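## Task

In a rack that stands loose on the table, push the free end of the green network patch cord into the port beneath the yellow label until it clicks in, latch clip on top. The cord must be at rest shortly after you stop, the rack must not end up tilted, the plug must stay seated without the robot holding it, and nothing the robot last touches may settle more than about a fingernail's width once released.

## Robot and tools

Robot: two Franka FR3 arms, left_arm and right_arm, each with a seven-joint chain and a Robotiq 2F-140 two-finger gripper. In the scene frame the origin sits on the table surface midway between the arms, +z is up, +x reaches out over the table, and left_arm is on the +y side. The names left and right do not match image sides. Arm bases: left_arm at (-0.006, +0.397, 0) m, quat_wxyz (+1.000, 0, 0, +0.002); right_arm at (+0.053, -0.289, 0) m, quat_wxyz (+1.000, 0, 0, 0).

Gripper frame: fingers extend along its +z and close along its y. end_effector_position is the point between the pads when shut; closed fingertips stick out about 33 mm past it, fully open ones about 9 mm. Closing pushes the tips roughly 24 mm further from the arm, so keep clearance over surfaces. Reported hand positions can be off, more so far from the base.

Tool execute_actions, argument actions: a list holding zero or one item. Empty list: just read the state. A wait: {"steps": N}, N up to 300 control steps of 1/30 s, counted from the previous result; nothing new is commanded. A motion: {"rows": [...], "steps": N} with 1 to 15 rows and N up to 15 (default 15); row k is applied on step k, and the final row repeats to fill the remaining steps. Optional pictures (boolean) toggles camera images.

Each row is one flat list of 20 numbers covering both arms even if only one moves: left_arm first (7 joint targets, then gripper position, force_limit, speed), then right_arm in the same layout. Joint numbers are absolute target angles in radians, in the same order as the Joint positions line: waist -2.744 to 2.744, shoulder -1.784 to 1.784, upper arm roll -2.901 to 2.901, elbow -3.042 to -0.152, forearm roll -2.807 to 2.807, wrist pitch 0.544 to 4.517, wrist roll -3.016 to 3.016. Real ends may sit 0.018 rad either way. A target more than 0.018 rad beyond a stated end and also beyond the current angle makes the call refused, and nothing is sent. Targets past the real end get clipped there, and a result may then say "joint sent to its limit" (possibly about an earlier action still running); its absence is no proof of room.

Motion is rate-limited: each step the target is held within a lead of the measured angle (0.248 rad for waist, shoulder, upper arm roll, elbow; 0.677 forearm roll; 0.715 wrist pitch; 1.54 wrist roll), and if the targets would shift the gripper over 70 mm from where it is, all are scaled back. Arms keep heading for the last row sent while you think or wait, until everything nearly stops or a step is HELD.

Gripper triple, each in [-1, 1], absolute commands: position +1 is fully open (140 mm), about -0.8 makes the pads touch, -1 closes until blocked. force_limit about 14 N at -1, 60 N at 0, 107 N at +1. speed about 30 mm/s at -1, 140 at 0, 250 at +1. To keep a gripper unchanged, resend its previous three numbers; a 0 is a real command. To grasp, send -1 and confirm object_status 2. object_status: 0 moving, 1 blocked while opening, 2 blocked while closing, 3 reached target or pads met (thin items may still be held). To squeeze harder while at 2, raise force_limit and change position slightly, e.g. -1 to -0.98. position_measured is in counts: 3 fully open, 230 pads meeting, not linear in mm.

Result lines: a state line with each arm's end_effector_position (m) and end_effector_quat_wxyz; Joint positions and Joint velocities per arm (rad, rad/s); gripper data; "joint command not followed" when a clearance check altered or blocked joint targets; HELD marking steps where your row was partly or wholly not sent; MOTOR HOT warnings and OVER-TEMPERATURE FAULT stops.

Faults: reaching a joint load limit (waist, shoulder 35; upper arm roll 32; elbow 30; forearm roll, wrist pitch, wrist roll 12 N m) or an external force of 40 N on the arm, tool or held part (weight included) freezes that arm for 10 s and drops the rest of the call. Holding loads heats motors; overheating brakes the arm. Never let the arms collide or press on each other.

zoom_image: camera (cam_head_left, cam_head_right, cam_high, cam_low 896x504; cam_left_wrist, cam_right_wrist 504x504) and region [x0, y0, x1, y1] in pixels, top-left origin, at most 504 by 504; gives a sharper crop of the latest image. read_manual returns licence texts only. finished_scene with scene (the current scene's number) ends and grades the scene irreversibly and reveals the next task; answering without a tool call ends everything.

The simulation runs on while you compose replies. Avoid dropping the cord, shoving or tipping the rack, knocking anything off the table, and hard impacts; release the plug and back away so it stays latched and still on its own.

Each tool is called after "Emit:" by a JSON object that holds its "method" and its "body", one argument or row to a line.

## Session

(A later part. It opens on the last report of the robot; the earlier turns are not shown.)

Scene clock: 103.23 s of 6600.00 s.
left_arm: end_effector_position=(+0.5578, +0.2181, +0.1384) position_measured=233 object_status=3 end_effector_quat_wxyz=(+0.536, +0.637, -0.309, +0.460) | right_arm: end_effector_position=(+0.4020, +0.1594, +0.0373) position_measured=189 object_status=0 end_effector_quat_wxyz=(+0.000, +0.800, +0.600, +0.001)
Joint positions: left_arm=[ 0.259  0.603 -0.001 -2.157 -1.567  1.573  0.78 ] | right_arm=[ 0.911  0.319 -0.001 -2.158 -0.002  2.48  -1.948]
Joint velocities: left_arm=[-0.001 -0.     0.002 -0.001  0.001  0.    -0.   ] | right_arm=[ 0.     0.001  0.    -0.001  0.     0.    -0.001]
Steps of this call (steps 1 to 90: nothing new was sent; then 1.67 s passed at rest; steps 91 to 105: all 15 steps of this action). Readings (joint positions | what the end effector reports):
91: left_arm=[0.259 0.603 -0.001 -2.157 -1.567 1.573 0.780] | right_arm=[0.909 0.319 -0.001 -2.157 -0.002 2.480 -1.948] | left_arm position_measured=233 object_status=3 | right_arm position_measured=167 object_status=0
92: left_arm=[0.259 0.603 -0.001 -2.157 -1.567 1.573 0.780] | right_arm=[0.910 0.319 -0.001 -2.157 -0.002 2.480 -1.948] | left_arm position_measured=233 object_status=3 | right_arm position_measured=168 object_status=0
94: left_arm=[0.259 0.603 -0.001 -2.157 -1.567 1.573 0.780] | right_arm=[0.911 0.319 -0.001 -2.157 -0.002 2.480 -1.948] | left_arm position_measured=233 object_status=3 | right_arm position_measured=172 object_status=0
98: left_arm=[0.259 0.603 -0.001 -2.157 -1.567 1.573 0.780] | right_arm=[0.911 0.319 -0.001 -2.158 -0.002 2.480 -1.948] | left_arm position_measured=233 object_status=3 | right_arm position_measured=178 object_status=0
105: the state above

Emit:
{"method": "execute_actions", "body": {
  "actions": [
    {"rows":[[0.26,0.602,0,-2.1555,-1.5708,1.5708,0.787,-1,0,0,0.9125,0.323,0,-2.1605,0,2.482,-1.948,-0.55,-0.4,-1],[0.26,0.602,0,-2.1555,-1.5708,1.5708,0.787,-1,0,0,0.9125,0.323,0,-2.1605,0,2.482,-1.948,-0.55,-0.4,-1],[0.26,0.602,0,-2.1555,-1.5708,1.5708,0.787,-1,0,0,0.9125,0.323,0,-2.1605,0,2.482,-1.948,-0.55,-0.4,-1],[0.26,0.602,0,-2.1555,-1.5708,1.5708,0.787,-1,0,0,0.9125,0.323,0,-2.1605,0,2.482,-1.948,-0.55,-0.4,-1],[0.26,0.602,0,-2.1555,-1.5708,1.5708,0.787,-1,0,0,0.9125,0.323,0,-2.1605,0,2.482,-1.948,-1,-0.4,-1]],"steps":15}
  ],
  "pictures": false
}}

Emit:
{"method": "execute_actions", "body": {
  "actions": [
    {"steps":12}
  ],
  "pictures": false
}}

Scene clock: 110.37 s of 6600.00 s.
left_arm: end_effector_position=(+0.5578, +0.2181, +0.1384) position_measured=233 object_status=3 end_effector_quat_wxyz=(+0.535, +0.637, -0.309, +0.460) | right_arm: end_effector_position=(+0.4017, +0.1590, +0.0364) position_measured=214 object_status=0 end_effector_quat_wxyz=(+0.001, +0.800, +0.600, +0.001)
Joint positions: left_arm=[ 0.259  0.603 -0.001 -2.157 -1.567  1.573  0.78 ] | right_arm=[ 0.911  0.321 -0.001 -2.158 -0.002  2.48  -1.948]
Joint velocities: left_arm=[-0.002 -0.    -0.    -0.001 -0.001 -0.     0.001] | right_arm=[ 0.     0.001 -0.001 -0.001 -0.    -0.001 -0.   ]
Steps of this call (steps 1 to 15: the robot went on to your last target; steps 16 to 90: nothing new was sent; then 3.63 s passed at rest; steps 91 to 105: all 15 steps of this action). Readings (joint positions | what the end effector reports):
91: left_arm=[0.259 0.603 -0.001 -2.157 -1.567 1.573 0.780] | right_arm=[0.911 0.320 -0.001 -2.158 -0.002 2.480 -1.948] | left_arm position_measured=233 object_status=3 | right_arm position_measured=199 object_status=3
92: left_arm=[0.259 0.603 -0.001 -2.157 -1.567 1.573 0.780] | right_arm=[0.911 0.320 -0.001 -2.158 -0.002 2.480 -1.948] | left_arm position_measured=233 object_status=3 | right_arm position_measured=199 object_status=3
94: left_arm=[0.259 0.603 -0.001 -2.157 -1.567 1.573 0.780] | right_arm=[0.911 0.321 -0.001 -2.158 -0.002 2.480 -1.948] | left_arm position_measured=233 object_status=3 | right_arm position_measured=199 object_status=3
98: left_arm=[0.259 0.603 -0.001 -2.157 -1.567 1.573 0.780] | right_arm=[0.911 0.321 -0.001 -2.158 -0.002 2.480 -1.948] | left_arm position_measured=233 object_status=3 | right_arm position_measured=203 object_status=0
105: the state above

Scene clock: 110.77 s of 6600.00 s.
left_arm: end_effector_position=(+0.5578, +0.2181, +0.1384) position_measured=233 object_status=3 end_effector_quat_wxyz=(+0.535, +0.637, -0.309, +0.460) | right_arm: end_effector_position=(+0.4017, +0.1590, +0.0364) position_measured=214 object_status=2 end_effector_quat_wxyz=(+0.001, +0.800, +0.600, +0.001)
Joint positions: left_arm=[ 0.259  0.603 -0.001 -2.157 -1.567  1.573  0.78 ] | right_arm=[ 0.911  0.321 -0.001 -2.158 -0.002  2.48  -1.948]
Joint velocities: left_arm=[ 0.    -0.001  0.     0.     0.001  0.    -0.   ] | right_arm=[-0.001  0.002  0.001 -0.    -0.001  0.    -0.002]
Steps of this call (steps 1 to 12: the robot went on to your last target). Readings (joint positions | what the end effector reports):
1: left_arm=[0.259 0.603 -0.001 -2.157 -1.567 1.573 0.780] | right_arm=[0.911 0.321 -0.001 -2.158 -0.002 2.480 -1.948] | left_arm position_measured=233 object_status=3 | right_arm position_measured=214 object_status=0
2: left_arm=[0.259 0.603 -0.001 -2.157 -1.567 1.573 0.780] | right_arm=[0.911 0.321 -0.001 -2.158 -0.002 2.480 -1.948] | left_arm position_measured=233 object_status=3 | right_arm position_measured=214 object_status=0
4: left_arm=[0.259 0.603 -0.001 -2.157 -1.567 1.573 0.780] | right_arm=[0.911 0.321 -0.001 -2.158 -0.002 2.480 -1.948] | left_arm position_measured=233 object_status=3 | right_arm position_measured=214 object_status=0
8: left_arm=[0.259 0.603 -0.001 -2.157 -1.567 1.573 0.780] | right_arm=[0.911 0.321 -0.001 -2.158 -0.002 2.480 -1.948] | left_arm position_measured=233 object_status=3 | right_arm position_measured=214 object_status=2
12: the state above

Emit:
{"method": "execute_actions", "body": {
  "actions": [
    {"rows":[[0.26,0.602,0,-2.1555,-1.5708,1.5708,0.787,-1,0,0,0.911,0.316,0,-2.157,0,2.468,-1.948,-1,-0.4,-1],[0.26,0.602,0,-2.1555,-1.5708,1.5708,0.787,-1,0,0,0.911,0.310,0,-2.156,0,2.456,-1.948,-1,-0.4,-1],[0.26,0.602,0,-2.1555,-1.5708,1.5708,0.787,-1,0,0,0.910,0.302,0,-2.155,0,2.444,-1.946,-1,-0.4,-1],[0.26,0.602,0,-2.1555,-1.5708,1.5708,0.787,-1,0,0,0.909,0.293,0,-2.155,0,2.432,-1.944,-1,-0.4,-1],[0.26,0.602,0,-2.1555,-1.5708,1.5708,0.787,-1,0,0,0.908,0.283,0,-2.155,0,2.420,-1.94,-1,-0.4,-1],[0.26,0.602,0,-2.1555,-1.5708,1.5708,0.787,-1,0,0,0.906,0.273,0,-2.155,0,2.408,-1.935,-1,-0.4,-1],[0.26,0.602,0,-2.1555,-1.5708,1.5708,0.787,-1,0,0,0.904,0.263,0,-2.156,0,2.398,-1.93,-1,-0.4,-1],[0.26,0.602,0,-2.1555,-1.5708,1.5708,0.787,-1,0,0,0.901,0.252,0,-2.157,0,2.388,-1.92,-1,-0.4,-1],[0.26,0.602,0,-2.1555,-1.5708,1.5708,0.787,-1,0,0,0.898,0.241,0,-2.158,0,2.378,-1.91,-1,-0.4,-1],[0.26,0.602,0,-2.1555,-1.5708,1.5708,0.787,-1,0,0,0.894,0.230,0,-2.159,0,2.369,-1.90,-1,-0.4,-1],[0.26,0.602,0,-2.1555,-1.5708,1.5708,0.787,-1,0,0,0.889,0.219,0,-2.160,0,2.360,-1.885,-1,-0.4,-1],[0.26,0.602,0,-2.1555,-1.5708,1.5708,0.787,-1,0,0,0.883,0.208,0,-2.162,0,2.352,-1.87,-1,-0.4,-1],[0.26,0.602,0,-2.1555,-1.5708,1.5708,0.787,-1,0,0,0.876,0.198,0,-2.164,0,2.344,-1.85,-1,-0.4,-1],[0.26,0.602,0,-2.1555,-1.5708,1.5708,0.787,-1,0,0,0.868,0.188,0,-2.166,0,2.337,-1.83,-1,-0.4,-1],[0.26,0.602,0,-2.1555,-1.5708,1.5708,0.787,-1,0,0,0.858,0.179,0,-2.168,0,2.330,-1.81,-1,-0.4,-1]],"steps":15}
  ],
  "pictures": false
}}

Emit:
{"method": "execute_actions", "body": {
  "actions": [
    {"rows":[[0.26,0.602,0,-2.1555,-1.5708,1.5708,0.787,-1,0,0,0.846,0.171,0,-2.170,0,2.325,-1.785,-1,-0.4,-1],[0.26,0.602,0,-2.1555,-1.5708,1.5708,0.787,-1,0,0,0.833,0.163,0,-2.172,0,2.320,-1.76,-1,-0.4,-1],[0.26,0.602,0,-2.1555,-1.5708,1.5708,0.787,-1,0,0,0.819,0.156,0,-2.174,0,2.316,-1.735,-1,-0.4,-1],[0.26,0.602,0,-2.1555,-1.5708,1.5708,0.787,-1,0,0,0.804,0.150,0,-2.176,0,2.312,-1.71,-1,-0.4,-1],[0.26,0.602,0,-2.1555,-1.5708,1.5708,0.787,-1,0,0,0.788,0.144,0,-2.178,0,2.309,-1.68,-1,-0.4,-1],[0.26,0.602,0,-2.1555,-1.5708,1.5708,0.787,-1,0,0,0.772,0.138,0,-2.180,0,2.306,-1.65,-1,-0.4,-1],[0.26,0.602,0,-2.1555,-1.5708,1.5708,0.787,-1,0,0,0.755,0.133,0,-2.181,0,2.304,-1.62,-1,-0.4,-1],[0.26,0.602,0,-2.1555,-1.5708,1.5708,0.787,-1,0,0,0.738,0.129,0,-2.182,0,2.302,-1.59,-1,-0.4,-1],[0.26,0.602,0,-2.1555,-1.5708,1.5708,0.787,-1,0,0,0.721,0.125,0,-2.183,0,2.300,-1.56,-1,-0.4,-1],[0.26,0.602,0,-2.1555,-1.5708,1.5708,0.787,-1,0,0,0.704,0.122,0,-2.183,0,2.299,-1.53,-1,-0.4,-1],[0.26,0.602,0,-2.1555,-1.5708,1.5708,0.787,-1,0,0,0.687,0.120,0,-2.183,0,2.298,-1.50,-1,-0.4,-1],[0.26,0.602,0,-2.1555,-1.5708,1.5708,0.787,-1,0,0,0.670,0.118,0,-2.182,0,2.298,-1.47,-1,-0.4,-1],[0.26,0.602,0,-2.1555,-1.5708,1.5708,0.787,-1,0,0,0.653,0.118,0,-2.181,0,2.298,-1.44,-1,-0.4,-1],[0.26,0.602,0,-2.1555,-1.5708,1.5708,0.787,-1,0,0,0.636,0.119,0,-2.179,0,2.300,-1.41,-1,-0.4,-1],[0.26,0.602,0,-2.1555,-1.5708,1.5708,0.787,-1,0,0,0.620,0.122,0,-2.175,0,2.303,-1.38,-1,-0.4,-1]],"steps":15}
  ],
  "pictures": false
}}

Emit:
{"method": "execute_actions", "body": {
  "actions": [
    {"rows":[[0.26,0.602,0,-2.1555,-1.5708,1.5708,0.787,-1,0,0,0.604,0.127,0,-2.169,-0.002,2.307,-1.355,-1,-0.4,-1],[0.26,0.602,0,-2.1555,-1.5708,1.5708,0.787,-1,0,0,0.588,0.134,0,-2.161,-0.005,2.312,-1.33,-1,-0.4,-1],[0.26,0.602,0,-2.1555,-1.5708,1.5708,0.787,-1,0,0,0.572,0.142,0,-2.152,-0.008,2.317,-1.305,-1,-0.4,-1],[0.26,0.602,0,-2.1555,-1.5708,1.5708,0.787,-1,0,0,0.557,0.151,0,-2.142,-0.011,2.322,-1.28,-1,-0.4,-1],[0.25,0.605,0,-2.15,-1.5708,1.5708,0.78,-1,0,0,0.542,0.161,0,-2.131,-0.014,2.328,-1.255,-1,-0.4,-1],[0.24,0.608,0,-2.144,-1.5708,1.5708,0.775,-1,0,0,0.528,0.172,0,-2.119,-0.017,2.334,-1.235,-1,-0.4,-1],[0.23,0.612,0,-2.137,-1.5708,1.5708,0.77,-1,0,0,0.514,0.183,0,-2.107,-0.020,2.340,-1.215,-1,-0.4,-1],[0.215,0.617,0,-2.127,-1.5708,1.5708,0.765,-1,0,0,0.501,0.195,0,-2.095,-0.022,2.346,-1.195,-1,-0.4,-1],[0.20,0.622,0,-2.117,-1.5708,1.5708,0.76,-1,0,0,0.489,0.207,0,-2.083,-0.024,2.351,-1.18,-1,-0.4,-1],[0.185,0.627,0,-2.107,-1.5708,1.5708,0.755,-1,0,0,0.478,0.219,0,-2.071,-0.026,2.356,-1.165,-1,-0.4,-1],[0.17,0.632,0,-2.097,-1.5708,1.5708,0.75,-1,0,0,0.467,0.230,0,-2.060,-0.028,2.360,-1.15,-1,-0.4,-1],[0.155,0.637,0,-2.087,-1.5708,1.5708,0.745,-1,0,0,0.458,0.241,0,-2.050,-0.030,2.364,-1.14,-1,-0.4,-1],[0.14,0.642,0,-2.078,-1.5708,1.5708,0.74,-1,0,0,0.450,0.250,0,-2.041,-0.031,2.367,-1.13,-1,-0.4,-1],[0.125,0.647,0,-2.068,-1.5708,1.5708,0.735,-1,0,0,0.443,0.258,0,-2.033,-0.032,2.370,-1.122,-1,-0.4,-1],[0.11,0.652,0,-2.058,-1.5708,1.5708,0.73,-1,0,0,0.438,0.265,0,-2.027,-0.033,2.372,-1.116,-1,-0.4,-1]],"steps":15}
  ],
  "pictures": false
}}

Emit:
{"method": "execute_actions", "body": {
  "actions": [
    {"rows":[[0.095,0.657,0,-2.048,-1.5708,1.5708,0.725,-1,0,0,0.434,0.270,0,-2.022,-0.033,2.373,-1.115,-1,-0.4,-1],[0.08,0.662,0,-2.039,-1.5708,1.5708,0.72,-1,0,0,0.431,0.274,0,-2.018,-0.033,2.373,-1.115,-1,-0.4,-1],[0.065,0.667,0,-2.029,-1.5708,1.5708,0.715,-1,0,0,0.429,0.277,0,-2.015,-0.033,2.373,-1.115,-1,-0.4,-1],[0.05,0.672,0,-2.019,-1.5708,1.5708,0.71,-1,0,0,0.429,0.277,0,-2.015,-0.033,2.373,-1.115,-1,-0.4,-1],[0.035,0.677,0,-2.010,-1.5708,1.5708,0.705,-1,0,0,0.429,0.277,0,-2.015,-0.033,2.373,-1.115,-1,-0.4,-1],[0.02,0.682,0,-2.000,-1.5708,1.5708,0.70,-1,0,0,0.429,0.277,0,-2.015,-0.033,2.373,-1.115,-1,-0.4,-1],[0.005,0.687,0,-1.990,-1.5708,1.5708,0.695,-1,0,0,0.429,0.277,0,-2.015,-0.033,2.373,-1.115,-1,-0.4,-1],[-0.008,0.691,0,-1.982,-1.5708,1.5708,0.693,-1,0,0,0.429,0.277,0,-2.015,-0.033,2.373,-1.115,-1,-0.4,-1],[-0.02,0.695,0,-1.974,-1.5708,1.5708,0.693,-1,0,0,0.429,0.277,0,-2.015,-0.033,2.373,-1.115,-1,-0.4,-1],[-0.03,0.698,0,-1.968,-1.5708,1.5708,0.693,-1,0,0,0.429,0.277,0,-2.015,-0.033,2.373,-1.115,-1,-0.4,-1],[-0.037,0.701,0,-1.963,-1.5708,1.5708,0.693,-1,0,0,0.429,0.277,0,-2.015,-0.033,2.373,-1.115,-1,-0.4,-1]],"steps":15}
  ],
  "pictures": false
}}

Emit:
{"method": "execute_actions", "body": {
  "actions": [
    {"steps":25}
  ]
}}

Scene clock: 166.10 s of 6600.00 s.
left_arm: end_effector_position=(+0.5578, +0.2181, +0.1384) position_measured=233 object_status=3 end_effector_quat_wxyz=(+0.535, +0.637, -0.309, +0.460) | right_arm: end_effector_position=(+0.4129, +0.1442, +0.0931) position_measured=214 object_status=2 end_effector_quat_wxyz=(-0.000, +0.823, +0.568, +0.004)
Joint positions: left_arm=[ 0.259  0.603 -0.001 -2.157 -1.567  1.573  0.78 ] | right_arm=[ 0.878  0.201  0.001 -2.161 -0.002  2.37  -1.901]
Joint velocities: left_arm=[ 0.    -0.001 -0.    -0.001 -0.     0.     0.   ] | right_arm=[-0.214 -0.305 -0.001 -0.037 -0.001 -0.229  0.286]
Steps of this call (steps 1 to 15: the robot went on to your last target; steps 16 to 90: nothing new was sent; then 51.83 s passed at rest; steps 91 to 105: all 15 steps of this action). Readings (joint positions | what the end effector reports):
91: left_arm=[0.259 0.603 -0.001 -2.157 -1.567 1.573 0.780] | right_arm=[0.911 0.321 -0.001 -2.158 -0.002 2.479 -1.948] | left_arm position_measured=233 object_status=3 | right_arm position_measured=214 object_status=2
92: left_arm=[0.259 0.603 -0.001 -2.157 -1.567 1.573 0.780] | right_arm=[0.911 0.319 -0.001 -2.158 -0.002 2.475 -1.948] | left_arm position_measured=233 object_status=3 | right_arm position_measured=214 object_status=2
94: left_arm=[0.259 0.603 -0.001 -2.157 -1.567 1.573 0.780] | right_arm=[0.911 0.312 -0.001 -2.158 -0.002 2.463 -1.948] | left_arm position_measured=233 object_status=3 | right_arm position_measured=214 object_status=2
98: left_arm=[0.259 0.603 -0.001 -2.157 -1.567 1.573 0.780] | right_arm=[0.907 0.278 -0.001 -2.158 -0.002 2.431 -1.943] | left_arm position_measured=233 object_status=3 | right_arm position_measured=214 object_status=2
105: the state above

Scene clock: 166.60 s of 6600.00 s.
left_arm: end_effector_position=(+0.5578, +0.2181, +0.1384) position_measured=233 object_status=3 end_effector_quat_wxyz=(+0.535, +0.637, -0.309, +0.460) | right_arm: end_effector_position=(+0.4904, +0.0483, +0.1249) position_measured=214 object_status=2 end_effector_quat_wxyz=(-0.001, +0.940, +0.341, +0.004)
Joint positions: left_arm=[ 0.259  0.603 -0.001 -2.157 -1.567  1.573  0.78 ] | right_arm=[ 0.657  0.121  0.    -2.178 -0.002  2.308 -1.608]
Joint velocities: left_arm=[-0.    -0.     0.     0.     0.001 -0.001 -0.001] | right_arm=[-0.482 -0.001 -0.024  0.019 -0.    -0.01   0.741]
Steps of this call (steps 1 to 15: all 15 steps of this action). Readings (joint positions | what the end effector reports):
1: left_arm=[0.259 0.603 -0.001 -2.157 -1.567 1.573 0.780] | right_arm=[0.869 0.191 0.001 -2.163 -0.002 2.363 -1.889] | left_arm position_measured=233 object_status=3 | right_arm position_measured=214 object_status=2
2: left_arm=[0.259 0.603 -0.001 -2.157 -1.567 1.573 0.780] | right_arm=[0.859 0.182 0.001 -2.164 -0.002 2.356 -1.877] | left_arm position_measured=233 object_status=3 | right_arm position_measured=214 object_status=2
4: left_arm=[0.259 0.603 -0.001 -2.157 -1.567 1.573 0.780] | right_arm=[0.836 0.166 0.002 -2.168 -0.002 2.343 -1.848] | left_arm position_measured=233 object_status=3 | right_arm position_measured=214 object_status=2
8: left_arm=[0.259 0.603 -0.001 -2.157 -1.567 1.573 0.780] | right_arm=[0.775 0.141 0.002 -2.175 -0.002 2.324 -1.773] | left_arm position_measured=233 object_status=3 | right_arm position_measured=214 object_status=2
15: the state above

Scene clock: 167.10 s of 6600.00 s.
left_arm: end_effector_position=(+0.5578, +0.1598, +0.1395) position_measured=233 object_status=3 end_effector_quat_wxyz=(+0.555, +0.615, -0.352, +0.436) | right_arm: end_effector_position=(+0.6007, -0.0274, +0.1155) position_measured=214 object_status=2 end_effector_quat_wxyz=(-0.002, +0.996, +0.082, +0.032)
Joint positions: left_arm=[ 0.144  0.639  0.002 -2.08  -1.567  1.572  0.764] | right_arm=[ 0.454  0.245 -0.001 -2.047 -0.026  2.354 -1.266]
Joint velocities: left_arm=[-0.439  0.143 -0.031  0.277 -0.002  0.    -0.088] | right_arm=[-0.225  0.26  -0.01   0.23  -0.04   0.105  0.483]
Steps of this call (steps 1 to 15: all 15 steps of this action). Readings (joint positions | what the end effector reports):
1: left_arm=[0.259 0.603 -0.001 -2.157 -1.567 1.573 0.780] | right_arm=[0.640 0.122 0.000 -2.176 -0.002 2.308 -1.582] | left_arm position_measured=233 object_status=3 | right_arm position_measured=214 object_status=2
2: left_arm=[0.259 0.603 -0.001 -2.157 -1.567 1.573 0.780] | right_arm=[0.624 0.124 0.000 -2.173 -0.002 2.308 -1.557] | left_arm position_measured=233 object_status=3 | right_arm position_measured=214 object_status=2
4: left_arm=[0.259 0.603 -0.001 -2.157 -1.567 1.573 0.780] | right_arm=[0.592 0.134 0.000 -2.160 -0.004 2.311 -1.506] | left_arm position_measured=233 object_status=3 | right_arm position_measured=214 object_status=2
8: left_arm=[0.241 0.608 0.002 -2.143 -1.567 1.573 0.779] | right_arm=[0.532 0.169 -0.000 -2.121 -0.013 2.324 -1.408] | left_arm position_measured=233 object_status=3 | right_arm position_measured=214 object_status=2
15: the state above

Scene clock: 167.60 s of 6600.00 s.
left_arm: end_effector_position=(+0.5370, +0.0580, +0.1409) position_measured=233 object_status=3 end_effector_quat_wxyz=(+0.593, +0.577, -0.408, +0.386) | right_arm: end_effector_position=(+0.6190, -0.0357, +0.1119) position_measured=214 object_status=2 end_effector_quat_wxyz=(-0.006, +0.999, +0.013, +0.040)
Joint positions: left_arm=[-0.037  0.698 -0.004 -1.967 -1.567  1.571  0.716] | right_arm=[ 0.43   0.275 -0.001 -2.018 -0.031  2.37  -1.148]
Joint velocities: left_arm=[-0.044  0.02  -0.     0.032  0.001  0.001 -0.051] | right_arm=[ 0.002 -0.    -0.001  0.    -0.001  0.004  0.096]
Steps of this call (steps 1 to 15: all 15 steps of this action). Readings (joint positions | what the end effector reports):
1: left_arm=[0.129 0.644 0.001 -2.070 -1.567 1.572 0.761] | right_arm=[0.447 0.253 -0.001 -2.040 -0.027 2.357 -1.251] | left_arm position_measured=233 object_status=3 | right_arm position_measured=214 object_status=2
2: left_arm=[0.114 0.649 0.001 -2.060 -1.567 1.572 0.757] | right_arm=[0.441 0.260 -0.001 -2.034 -0.028 2.359 -1.237] | left_arm position_measured=233 object_status=3 | right_arm position_measured=214 object_status=2
4: left_arm=[0.084 0.659 0.001 -2.041 -1.567 1.572 0.750] | right_arm=[0.433 0.270 -0.001 -2.025 -0.029 2.363 -1.214] | left_arm position_measured=233 object_status=3 | right_arm position_measured=214 object_status=2
8: left_arm=[0.024 0.679 0.000 -2.003 -1.567 1.572 0.734] | right_arm=[0.430 0.275 -0.001 -2.020 -0.030 2.367 -1.180] | left_arm position_measured=233 object_status=3 | right_arm position_measured=214 object_status=2
15: the state above

Scene clock: 168.43 s of 6600.00 s.
left_arm: end_effector_position=(+0.5382, +0.0589, +0.1404) position_measured=233 object_status=3 end_effector_quat_wxyz=(+0.595, +0.580, -0.405, +0.382) | right_arm: end_effector_position=(+0.6193, -0.0356, +0.1121) position_measured=214 object_status=2 end_effector_quat_wxyz=(-0.006, +0.999, -0.000, +0.040)
Joint positions: left_arm=[-0.037  0.699 -0.001 -1.965 -1.567  1.571  0.701] | right_arm=[ 0.43   0.275 -0.001 -2.018 -0.031  2.371 -1.121]
Joint velocities: left_arm=[-0.001  0.001  0.001  0.001  0.    -0.001 -0.004] | right_arm=[ 0.001  0.001  0.002 -0.001  0.001  0.001  0.006]
Steps of this call (steps 1 to 25: the robot went on to your last target). Readings (joint positions | what the end effector reports):
1: left_arm=[-0.037 0.698 -0.004 -1.966 -1.567 1.571 0.714] | right_arm=[0.430 0.275 -0.001 -2.018 -0.031 2.370 -1.145] | left_arm position_measured=233 object_status=3 | right_arm position_measured=214 object_status=2
2: left_arm=[-0.037 0.698 -0.003 -1.966 -1.567 1.571 0.713] | right_arm=[0.430 0.275 -0.001 -2.018 -0.031 2.370 -1.142] | left_arm position_measured=233 object_status=3 | right_arm position_measured=214 object_status=2
4: left_arm=[-0.037 0.699 -0.002 -1.965 -1.567 1.571 0.710] | right_arm=[0.430 0.275 -0.001 -2.018 -0.031 2.370 -1.138] | left_arm position_measured=233 object_status=3 | right_arm position_measured=214 object_status=2
8: left_arm=[-0.037 0.699 -0.001 -1.965 -1.567 1.571 0.707] | right_arm=[0.430 0.275 -0.001 -2.018 -0.031 2.370 -1.131] | left_arm position_measured=233 object_status=3 | right_arm position_measured=214 object_status=2
25: the state above

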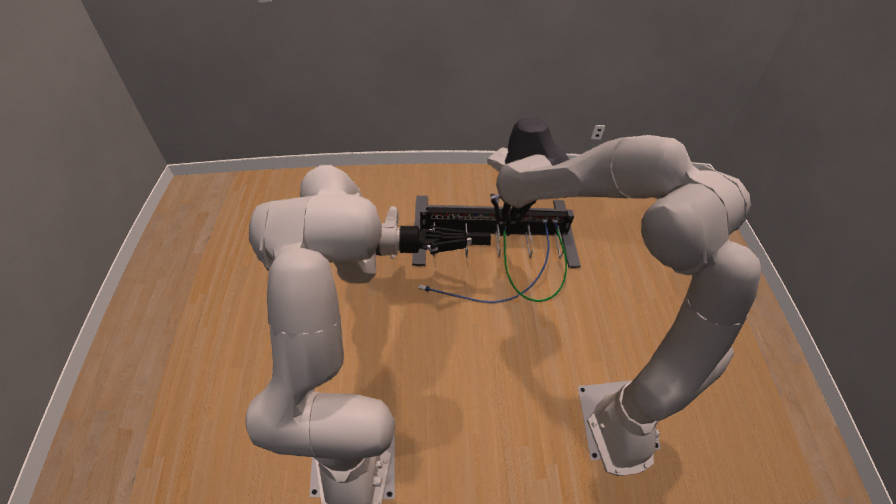

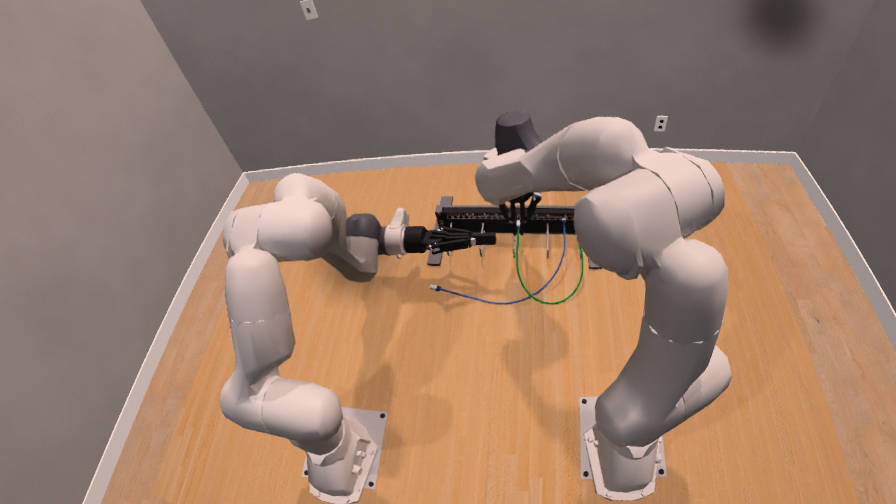

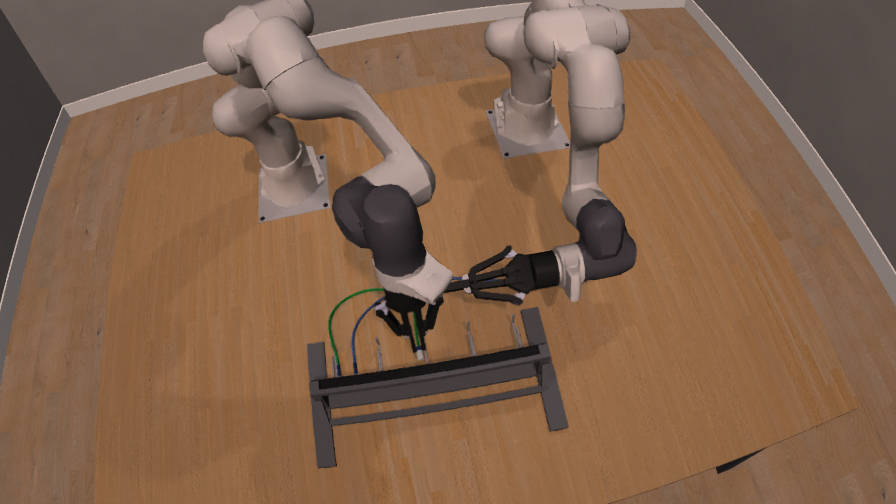

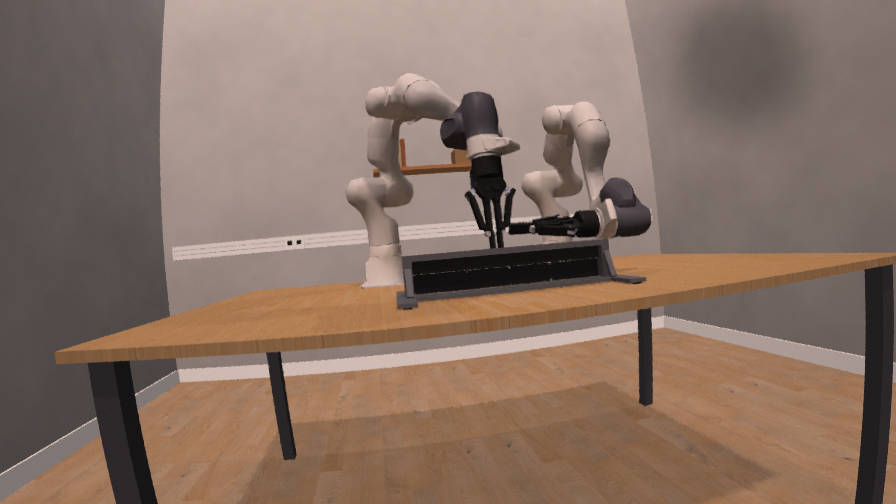

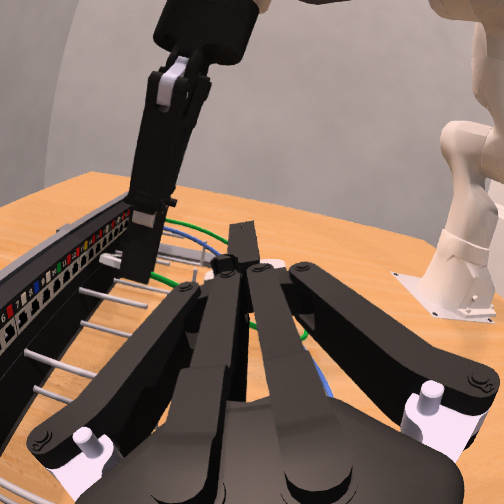

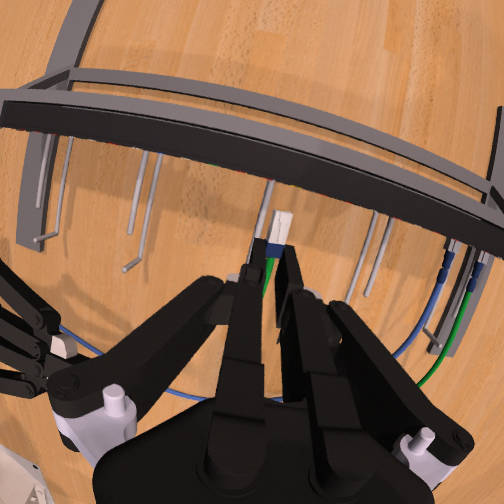

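Emit:
{"method": "zoom_image", "body": {
  "camera": "cam_right_wrist",
  "region": [220, 150, 350, 270]
}}

Emit:
{"method": "zoom_image", "body": {
  "camera": "cam_left_wrist",
  "region": [50, 215, 170, 315]
}}

Region (220, 150, 350, 270) of cam_right_wrist's 504x504 image, scaled by 3.877, with more detail than that image has; it fills the top 465 rows of this view, and the rest is white.

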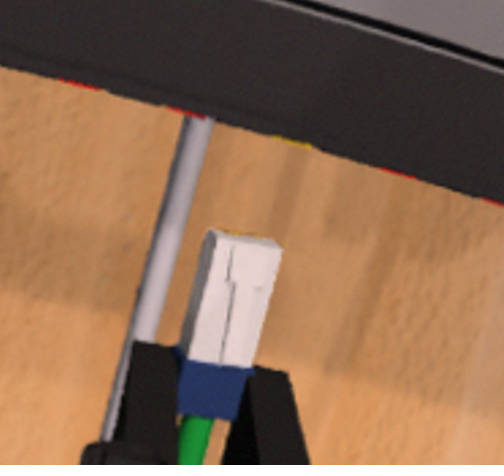

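Region (50, 215, 170, 315) of cam_left_wrist's 504x504 image, scaled by 4.200, with more detail than that image has.

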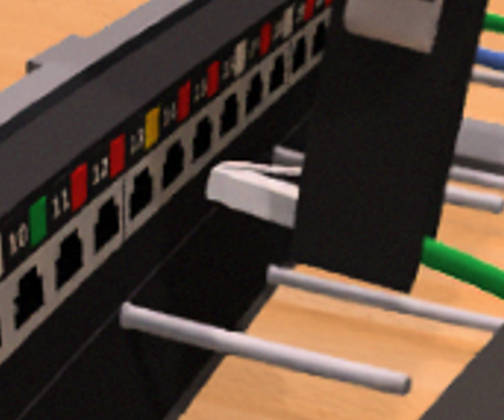

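Emit:
{"method": "zoom_image", "body": {
  "camera": "cam_left_wrist",
  "region": [90, 240, 170, 300]
}}

Emit:
{"method": "zoom_image", "body": {
  "camera": "cam_right_wrist",
  "region": [245, 175, 315, 260]
}}

Region (90, 240, 170, 300) of cam_left_wrist's 504x504 image, scaled by 6.300, with more detail than that image has; it fills the top 378 rows of this view, and the rest is white.

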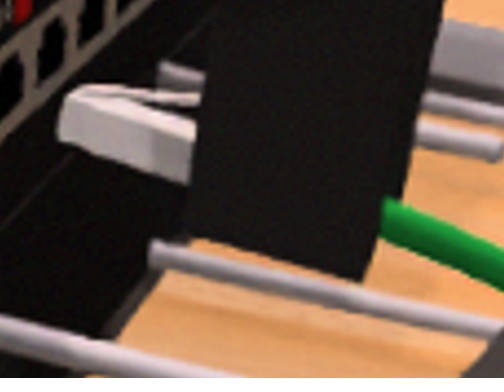

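Region (245, 175, 315, 260) of cam_right_wrist's 504x504 image, scaled by 5.929, with more detail than that image has; it fills the left 415 columns of this view, and the rest is white.

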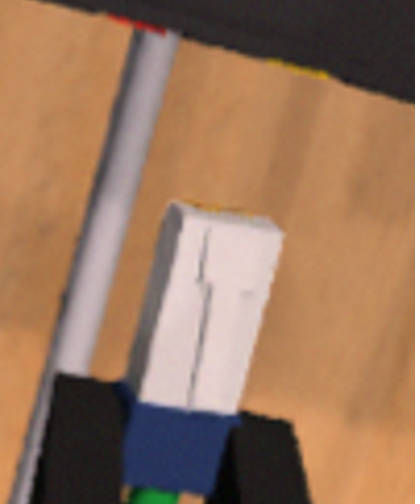

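Emit:
{"method": "execute_actions", "body": {
  "actions": [
    {"rows":[[-0.037,0.701,0,-1.963,-1.5708,1.5708,0.693,-1,0,0,0.429,0.277,0,-2.015,-0.028,2.358,-1.126,-0.98,0,-1],[-0.037,0.701,0,-1.963,-1.5708,1.5708,0.693,-1,0,0,0.429,0.277,0,-2.015,-0.024,2.348,-1.130,-0.98,0,-1],[-0.037,0.701,0,-1.963,-1.5708,1.5708,0.693,-1,0,0,0.428,0.279,0,-2.012,-0.020,2.338,-1.134,-0.98,0,-1],[-0.037,0.701,0,-1.963,-1.5708,1.5708,0.693,-1,0,0,0.427,0.283,0,-2.005,-0.017,2.328,-1.137,-0.98,0,-1],[-0.037,0.701,0,-1.963,-1.5708,1.5708,0.693,-1,0,0,0.426,0.288,0,-1.996,-0.014,2.318,-1.140,-0.98,0,-1],[-0.037,0.701,0,-1.963,-1.5708,1.5708,0.693,-1,0,0,0.425,0.294,0,-1.986,-0.011,2.308,-1.143,-0.98,0,-1],[-0.037,0.701,0,-1.963,-1.5708,1.5708,0.693,-1,0,0,0.424,0.300,0,-1.976,-0.008,2.298,-1.146,-0.98,0,-1],[-0.037,0.701,0,-1.963,-1.5708,1.5708,0.693,-1,0,0,0.423,0.305,0,-1.966,-0.005,2.288,-1.149,-0.98,0,-1],[-0.037,0.701,0,-1.963,-1.5708,1.5708,0.693,-1,0,0,0.422,0.311,0,-1.956,-0.002,2.278,-1.152,-0.98,0,-1],[-0.037,0.701,0,-1.963,-1.5708,1.5708,0.693,-1,0,0,0.421,0.317,0,-1.946,0.001,2.268,-1.155,-0.98,0,-1],[-0.037,0.701,0,-1.963,-1.5708,1.5708,0.693,-1,0,0,0.420,0.323,0,-1.936,0.004,2.258,-1.158,-0.98,0,-1],[-0.037,0.701,0,-1.963,-1.5708,1.5708,0.693,-1,0,0,0.419,0.329,0,-1.926,0.007,2.248,-1.161,-0.98,0,-1],[-0.037,0.701,0,-1.963,-1.5708,1.5708,0.693,-1,0,0,0.418,0.334,0,-1.916,0.010,2.238,-1.164,-0.98,0,-1],[-0.037,0.701,0,-1.963,-1.5708,1.5708,0.693,-1,0,0,0.417,0.340,0,-1.906,0.013,2.228,-1.167,-0.98,0,-1],[-0.037,0.701,0,-1.963,-1.5708,1.5708,0.693,-1,0,0,0.416,0.346,0,-1.896,0.016,2.218,-1.170,-0.98,0,-1]],"steps":15}
  ],
  "pictures": false
}}

Emit:
{"method": "execute_actions", "body": {
  "actions": [
    {"rows":[[-0.037,0.701,0,-1.963,-1.5708,1.5708,0.693,-1,0,0,0.415,0.352,0,-1.886,0.019,2.208,-1.171,-0.98,0,-1],[-0.037,0.701,0,-1.963,-1.5708,1.5708,0.693,-1,0,0,0.414,0.357,0,-1.876,0.022,2.198,-1.171,-0.98,0,-1],[-0.037,0.701,0,-1.963,-1.5708,1.5708,0.693,-1,0,0,0.413,0.363,0,-1.866,0.025,2.188,-1.171,-0.98,0,-1],[-0.037,0.701,0,-1.963,-1.5708,1.5708,0.693,-1,0,0,0.412,0.369,0,-1.856,0.028,2.179,-1.171,-0.98,0,-1],[-0.037,0.701,0,-1.963,-1.5708,1.5708,0.693,-1,0,0,0.410,0.375,0,-1.846,0.031,2.171,-1.171,-0.98,0,-1],[-0.037,0.701,0,-1.963,-1.5708,1.5708,0.693,-1,0,0,0.409,0.380,0,-1.837,0.034,2.165,-1.171,-0.98,0,-1],[-0.037,0.701,0,-1.963,-1.5708,1.5708,0.693,-1,0,0,0.408,0.385,0,-1.828,0.036,2.165,-1.171,-0.98,0,-1],[-0.037,0.701,0,-1.963,-1.5708,1.5708,0.693,-1,0,0,0.407,0.390,0,-1.820,0.037,2.165,-1.171,-0.98,0,-1],[-0.037,0.701,0,-1.963,-1.5708,1.5708,0.693,-1,0,0,0.406,0.394,0,-1.813,0.037,2.165,-1.171,-0.98,0,-1],[-0.037,0.701,0,-1.963,-1.5708,1.5708,0.693,-1,0,0,0.405,0.398,0,-1.807,0.037,2.165,-1.171,-0.98,0,-1],[-0.037,0.701,0,-1.963,-1.5708,1.5708,0.693,-1,0,0,0.404,0.401,0,-1.802,0.037,2.165,-1.171,-0.98,0,-1],[-0.037,0.701,0,-1.963,-1.5708,1.5708,0.693,-1,0,0,0.403,0.403,0,-1.798,0.037,2.165,-1.171,-0.98,0,-1],[-0.037,0.701,0,-1.963,-1.5708,1.5708,0.693,-1,0,0,0.403,0.405,0,-1.794,0.037,2.165,-1.171,-0.98,0,-1]],"steps":15}
  ],
  "pictures": false
}}

Emit:
{"method": "execute_actions", "body": {
  "actions": [
    {"steps":18}
  ]
}}

Emit:
{"method": "zoom_image", "body": {
  "camera": "cam_left_wrist",
  "region": [65, 230, 155, 300]
}}

Emit:
{"method": "zoom_image", "body": {
  "camera": "cam_right_wrist",
  "region": [220, 160, 340, 270]
}}

Scene clock: 230.23 s of 6600.00 s.
left_arm: end_effector_position=(+0.5382, +0.0590, +0.1403) position_measured=233 object_status=3 end_effector_quat_wxyz=(+0.595, +0.581, -0.404, +0.381) | right_arm: end_effector_position=(+0.6222, -0.0350, +0.1100) position_measured=217 object_status=2 end_effector_quat_wxyz=(-0.004, +1.000, -0.006, +0.005)
Joint positions: left_arm=[-0.037  0.699 -0.001 -1.964 -1.567  1.571  0.7  ] | right_arm=[ 0.42   0.332 -0.001 -1.92   0.004  2.265 -1.144]
Joint velocities: left_arm=[ 0.001 -0.001 -0.    -0.001  0.     0.001  0.001] | right_arm=[-0.03   0.166  0.002  0.281  0.082 -0.26  -0.07 ]
Steps of this call (steps 1 to 15: the robot went on to your last target; steps 16 to 90: nothing new was sent; then 58.30 s passed at rest; steps 91 to 105: all 15 steps of this action). Readings (joint positions | what the end effector reports):
91: left_arm=[-0.037 0.699 -0.001 -1.964 -1.567 1.571 0.700] | right_arm=[0.430 0.275 -0.001 -2.017 -0.031 2.369 -1.119] | left_arm position_measured=233 object_status=3 | right_arm position_measured=214 object_status=0
92: left_arm=[-0.037 0.699 -0.001 -1.964 -1.567 1.571 0.700] | right_arm=[0.430 0.275 -0.001 -2.017 -0.030 2.366 -1.120] | left_arm position_measured=233 object_status=3 | right_arm position_measured=217 object_status=0
94: left_arm=[-0.037 0.699 -0.001 -1.964 -1.567 1.571 0.700] | right_arm=[0.430 0.277 -0.001 -2.014 -0.026 2.356 -1.122] | left_arm position_measured=233 object_status=3 | right_arm position_measured=217 object_status=0
98: left_arm=[-0.037 0.699 -0.001 -1.964 -1.567 1.571 0.700] | right_arm=[0.427 0.292 -0.001 -1.987 -0.016 2.327 -1.129] | left_arm position_measured=233 object_status=3 | right_arm position_measured=217 object_status=2
105: the state above

Scene clock: 230.73 s of 6600.00 s.
left_arm: end_effector_position=(+0.5382, +0.0590, +0.1403) position_measured=233 object_status=3 end_effector_quat_wxyz=(+0.595, +0.581, -0.404, +0.381) | right_arm: end_effector_position=(+0.6360, -0.0324, +0.1109) position_measured=217 object_status=2 end_effector_quat_wxyz=(-0.007, +1.000, -0.013, -0.018)
Joint positions: left_arm=[-0.037  0.699 -0.001 -1.964 -1.567  1.571  0.7  ] | right_arm=[ 0.405  0.401 -0.001 -1.801  0.034  2.174 -1.162]
Joint velocities: left_arm=[ 0.001 -0.001  0.001  0.001 -0.    -0.     0.001] | right_arm=[-0.01   0.032  0.002  0.063  0.01  -0.04  -0.013]
Steps of this call (steps 1 to 15: all 15 steps of this action). Readings (joint positions | what the end effector reports):
1: left_arm=[-0.037 0.699 -0.001 -1.964 -1.567 1.571 0.700] | right_arm=[0.419 0.337 -0.001 -1.910 0.007 2.255 -1.146] | left_arm position_measured=233 object_status=3 | right_arm position_measured=217 object_status=2
2: left_arm=[-0.037 0.699 -0.001 -1.964 -1.567 1.571 0.700] | right_arm=[0.418 0.343 -0.001 -1.900 0.010 2.245 -1.149] | left_arm position_measured=233 object_status=3 | right_arm position_measured=217 object_status=2
4: left_arm=[-0.037 0.699 -0.001 -1.964 -1.567 1.571 0.700] | right_arm=[0.416 0.355 -0.001 -1.880 0.016 2.226 -1.152] | left_arm position_measured=233 object_status=3 | right_arm position_measured=217 object_status=2
8: left_arm=[-0.037 0.699 -0.001 -1.964 -1.567 1.571 0.700] | right_arm=[0.411 0.377 -0.001 -1.842 0.027 2.195 -1.157] | left_arm position_measured=233 object_status=3 | right_arm position_measured=217 object_status=2
15: the state above

Scene clock: 231.33 s of 6600.00 s.
left_arm: end_effector_position=(+0.5382, +0.0590, +0.1403) position_measured=233 object_status=3 end_effector_quat_wxyz=(+0.595, +0.581, -0.404, +0.381) | right_arm: end_effector_position=(+0.6356, -0.0325, +0.1111) position_measured=217 object_status=2 end_effector_quat_wxyz=(-0.007, +1.000, -0.011, -0.020)
Joint positions: left_arm=[-0.037  0.699 -0.001 -1.964 -1.567  1.571  0.7  ] | right_arm=[ 0.404  0.403 -0.001 -1.797  0.035  2.168 -1.166]
Joint velocities: left_arm=[ 0.003  0.    -0.001  0.001  0.001  0.    -0.   ] | right_arm=[ 0.002 -0.     0.001 -0.001  0.001 -0.001 -0.001]
Steps of this call (steps 1 to 15: the robot went on to your last target; steps 16 to 18: nothing new was sent). Readings (joint positions | what the end effector reports):
1: left_arm=[-0.037 0.699 -0.001 -1.964 -1.567 1.571 0.700] | right_arm=[0.404 0.402 -0.001 -1.800 0.034 2.173 -1.163] | left_arm position_measured=233 object_status=3 | right_arm position_measured=217 object_status=2
2: left_arm=[-0.037 0.699 -0.001 -1.964 -1.567 1.571 0.700] | right_arm=[0.404 0.402 -0.001 -1.799 0.034 2.172 -1.163] | left_arm position_measured=233 object_status=3 | right_arm position_measured=217 object_status=2
4: left_arm=[-0.037 0.699 -0.001 -1.964 -1.567 1.571 0.700] | right_arm=[0.404 0.403 -0.001 -1.798 0.035 2.171 -1.164] | left_arm position_measured=233 object_status=3 | right_arm position_measured=217 object_status=2
8: left_arm=[-0.037 0.699 -0.001 -1.964 -1.567 1.571 0.700] | right_arm=[0.404 0.403 -0.001 -1.797 0.035 2.169 -1.165] | left_arm position_measured=233 object_status=3 | right_arm position_measured=217 object_status=2
18: the state above
All arms were judged still, so your last target was given up. Only a new action makes them travel on or press farther. Fingers that are still opening or closing keep moving.

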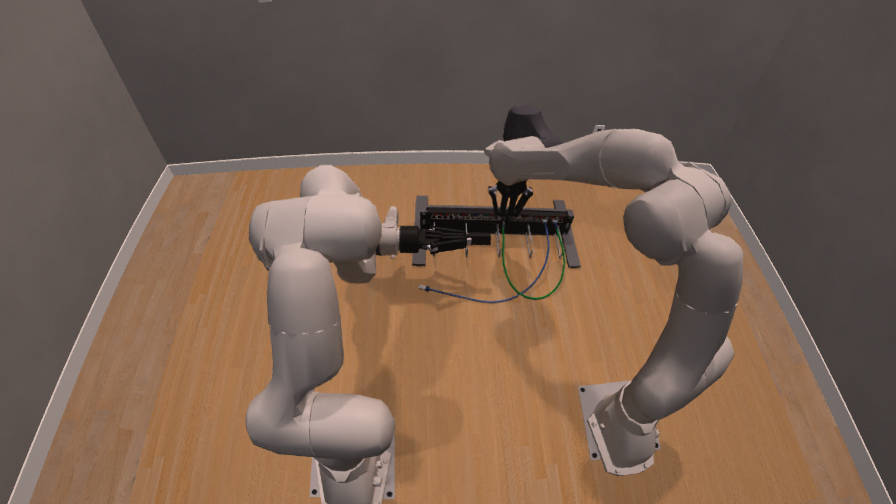

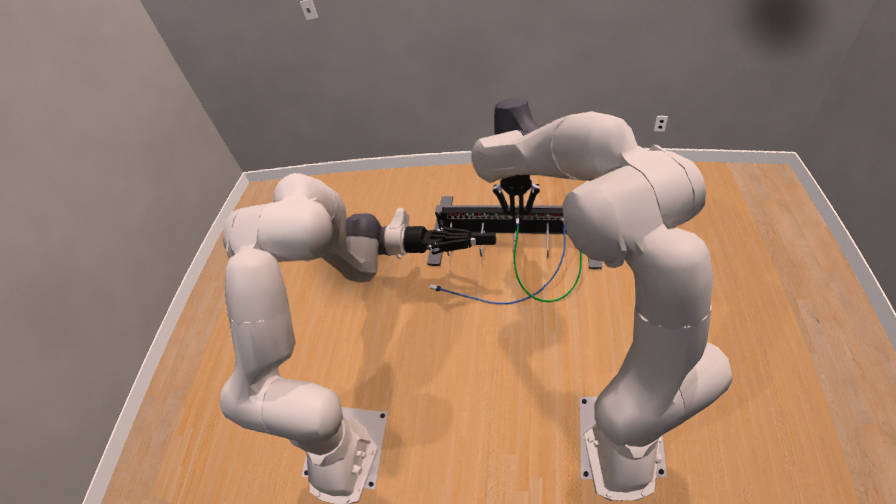

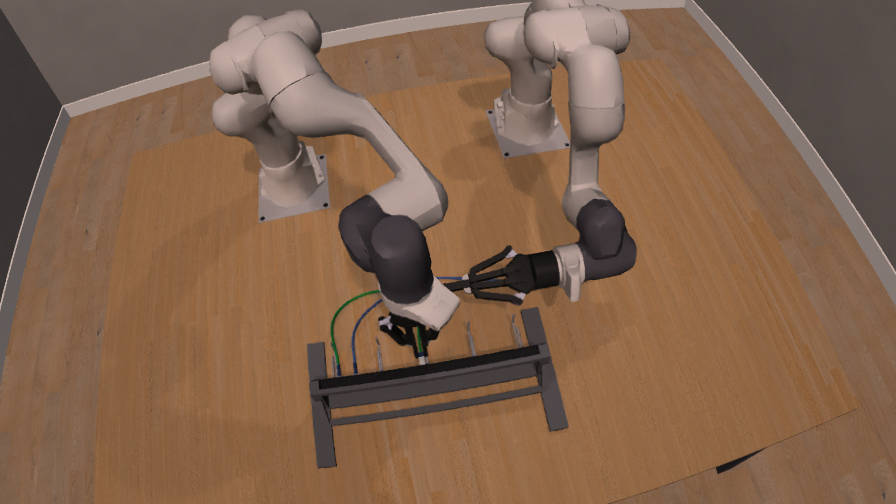

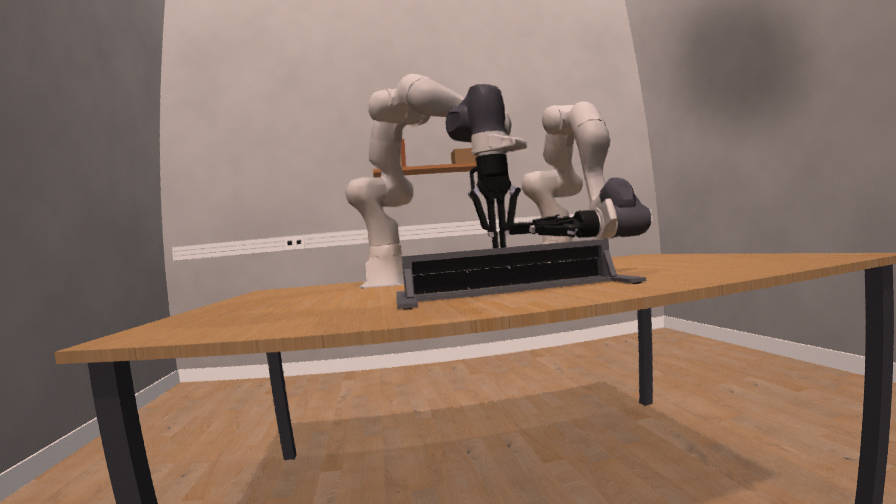

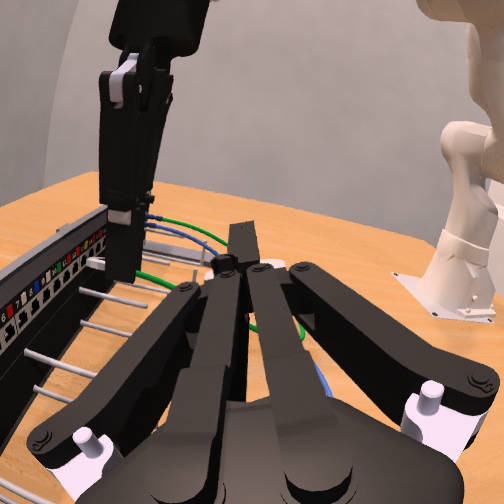

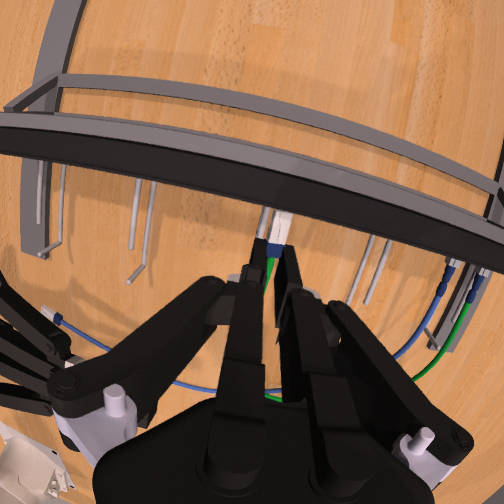

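Region (65, 230, 155, 300) of cam_left_wrist's 504x504 image, scaled by 5.600, with more detail than that image has.

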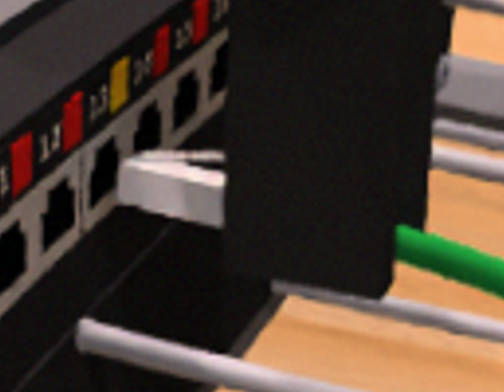

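Region (220, 160, 340, 270) of cam_right_wrist's 504x504 image, scaled by 4.200, with more detail than that image has; it fills the top 462 rows of this view, and the rest is white.

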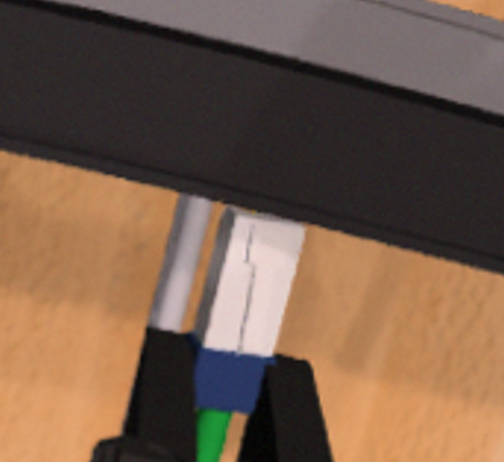

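Emit:
{"method": "zoom_image", "body": {
  "camera": "cam_left_wrist",
  "region": [70, 245, 110, 280]
}}

Emit:
{"method": "zoom_image", "body": {
  "camera": "cam_head_left",
  "region": [480, 200, 530, 240]
}}

Region (70, 245, 110, 280) of cam_left_wrist's 504x504 image, scaled by 12.600, with more detail than that image has; it fills the top 441 rows of this view, and the rest is white.

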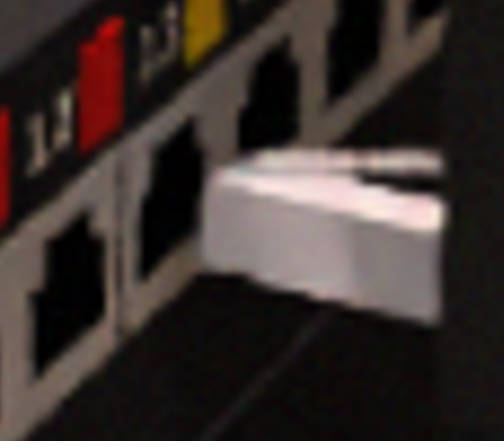

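Region (480, 200, 530, 240) of cam_head_left's 896x504 image, scaled by 10.080, with more detail than that image has; it fills the top 403 rows of this view, and the rest is white.

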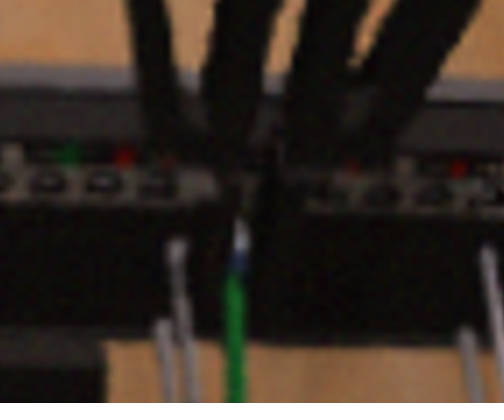

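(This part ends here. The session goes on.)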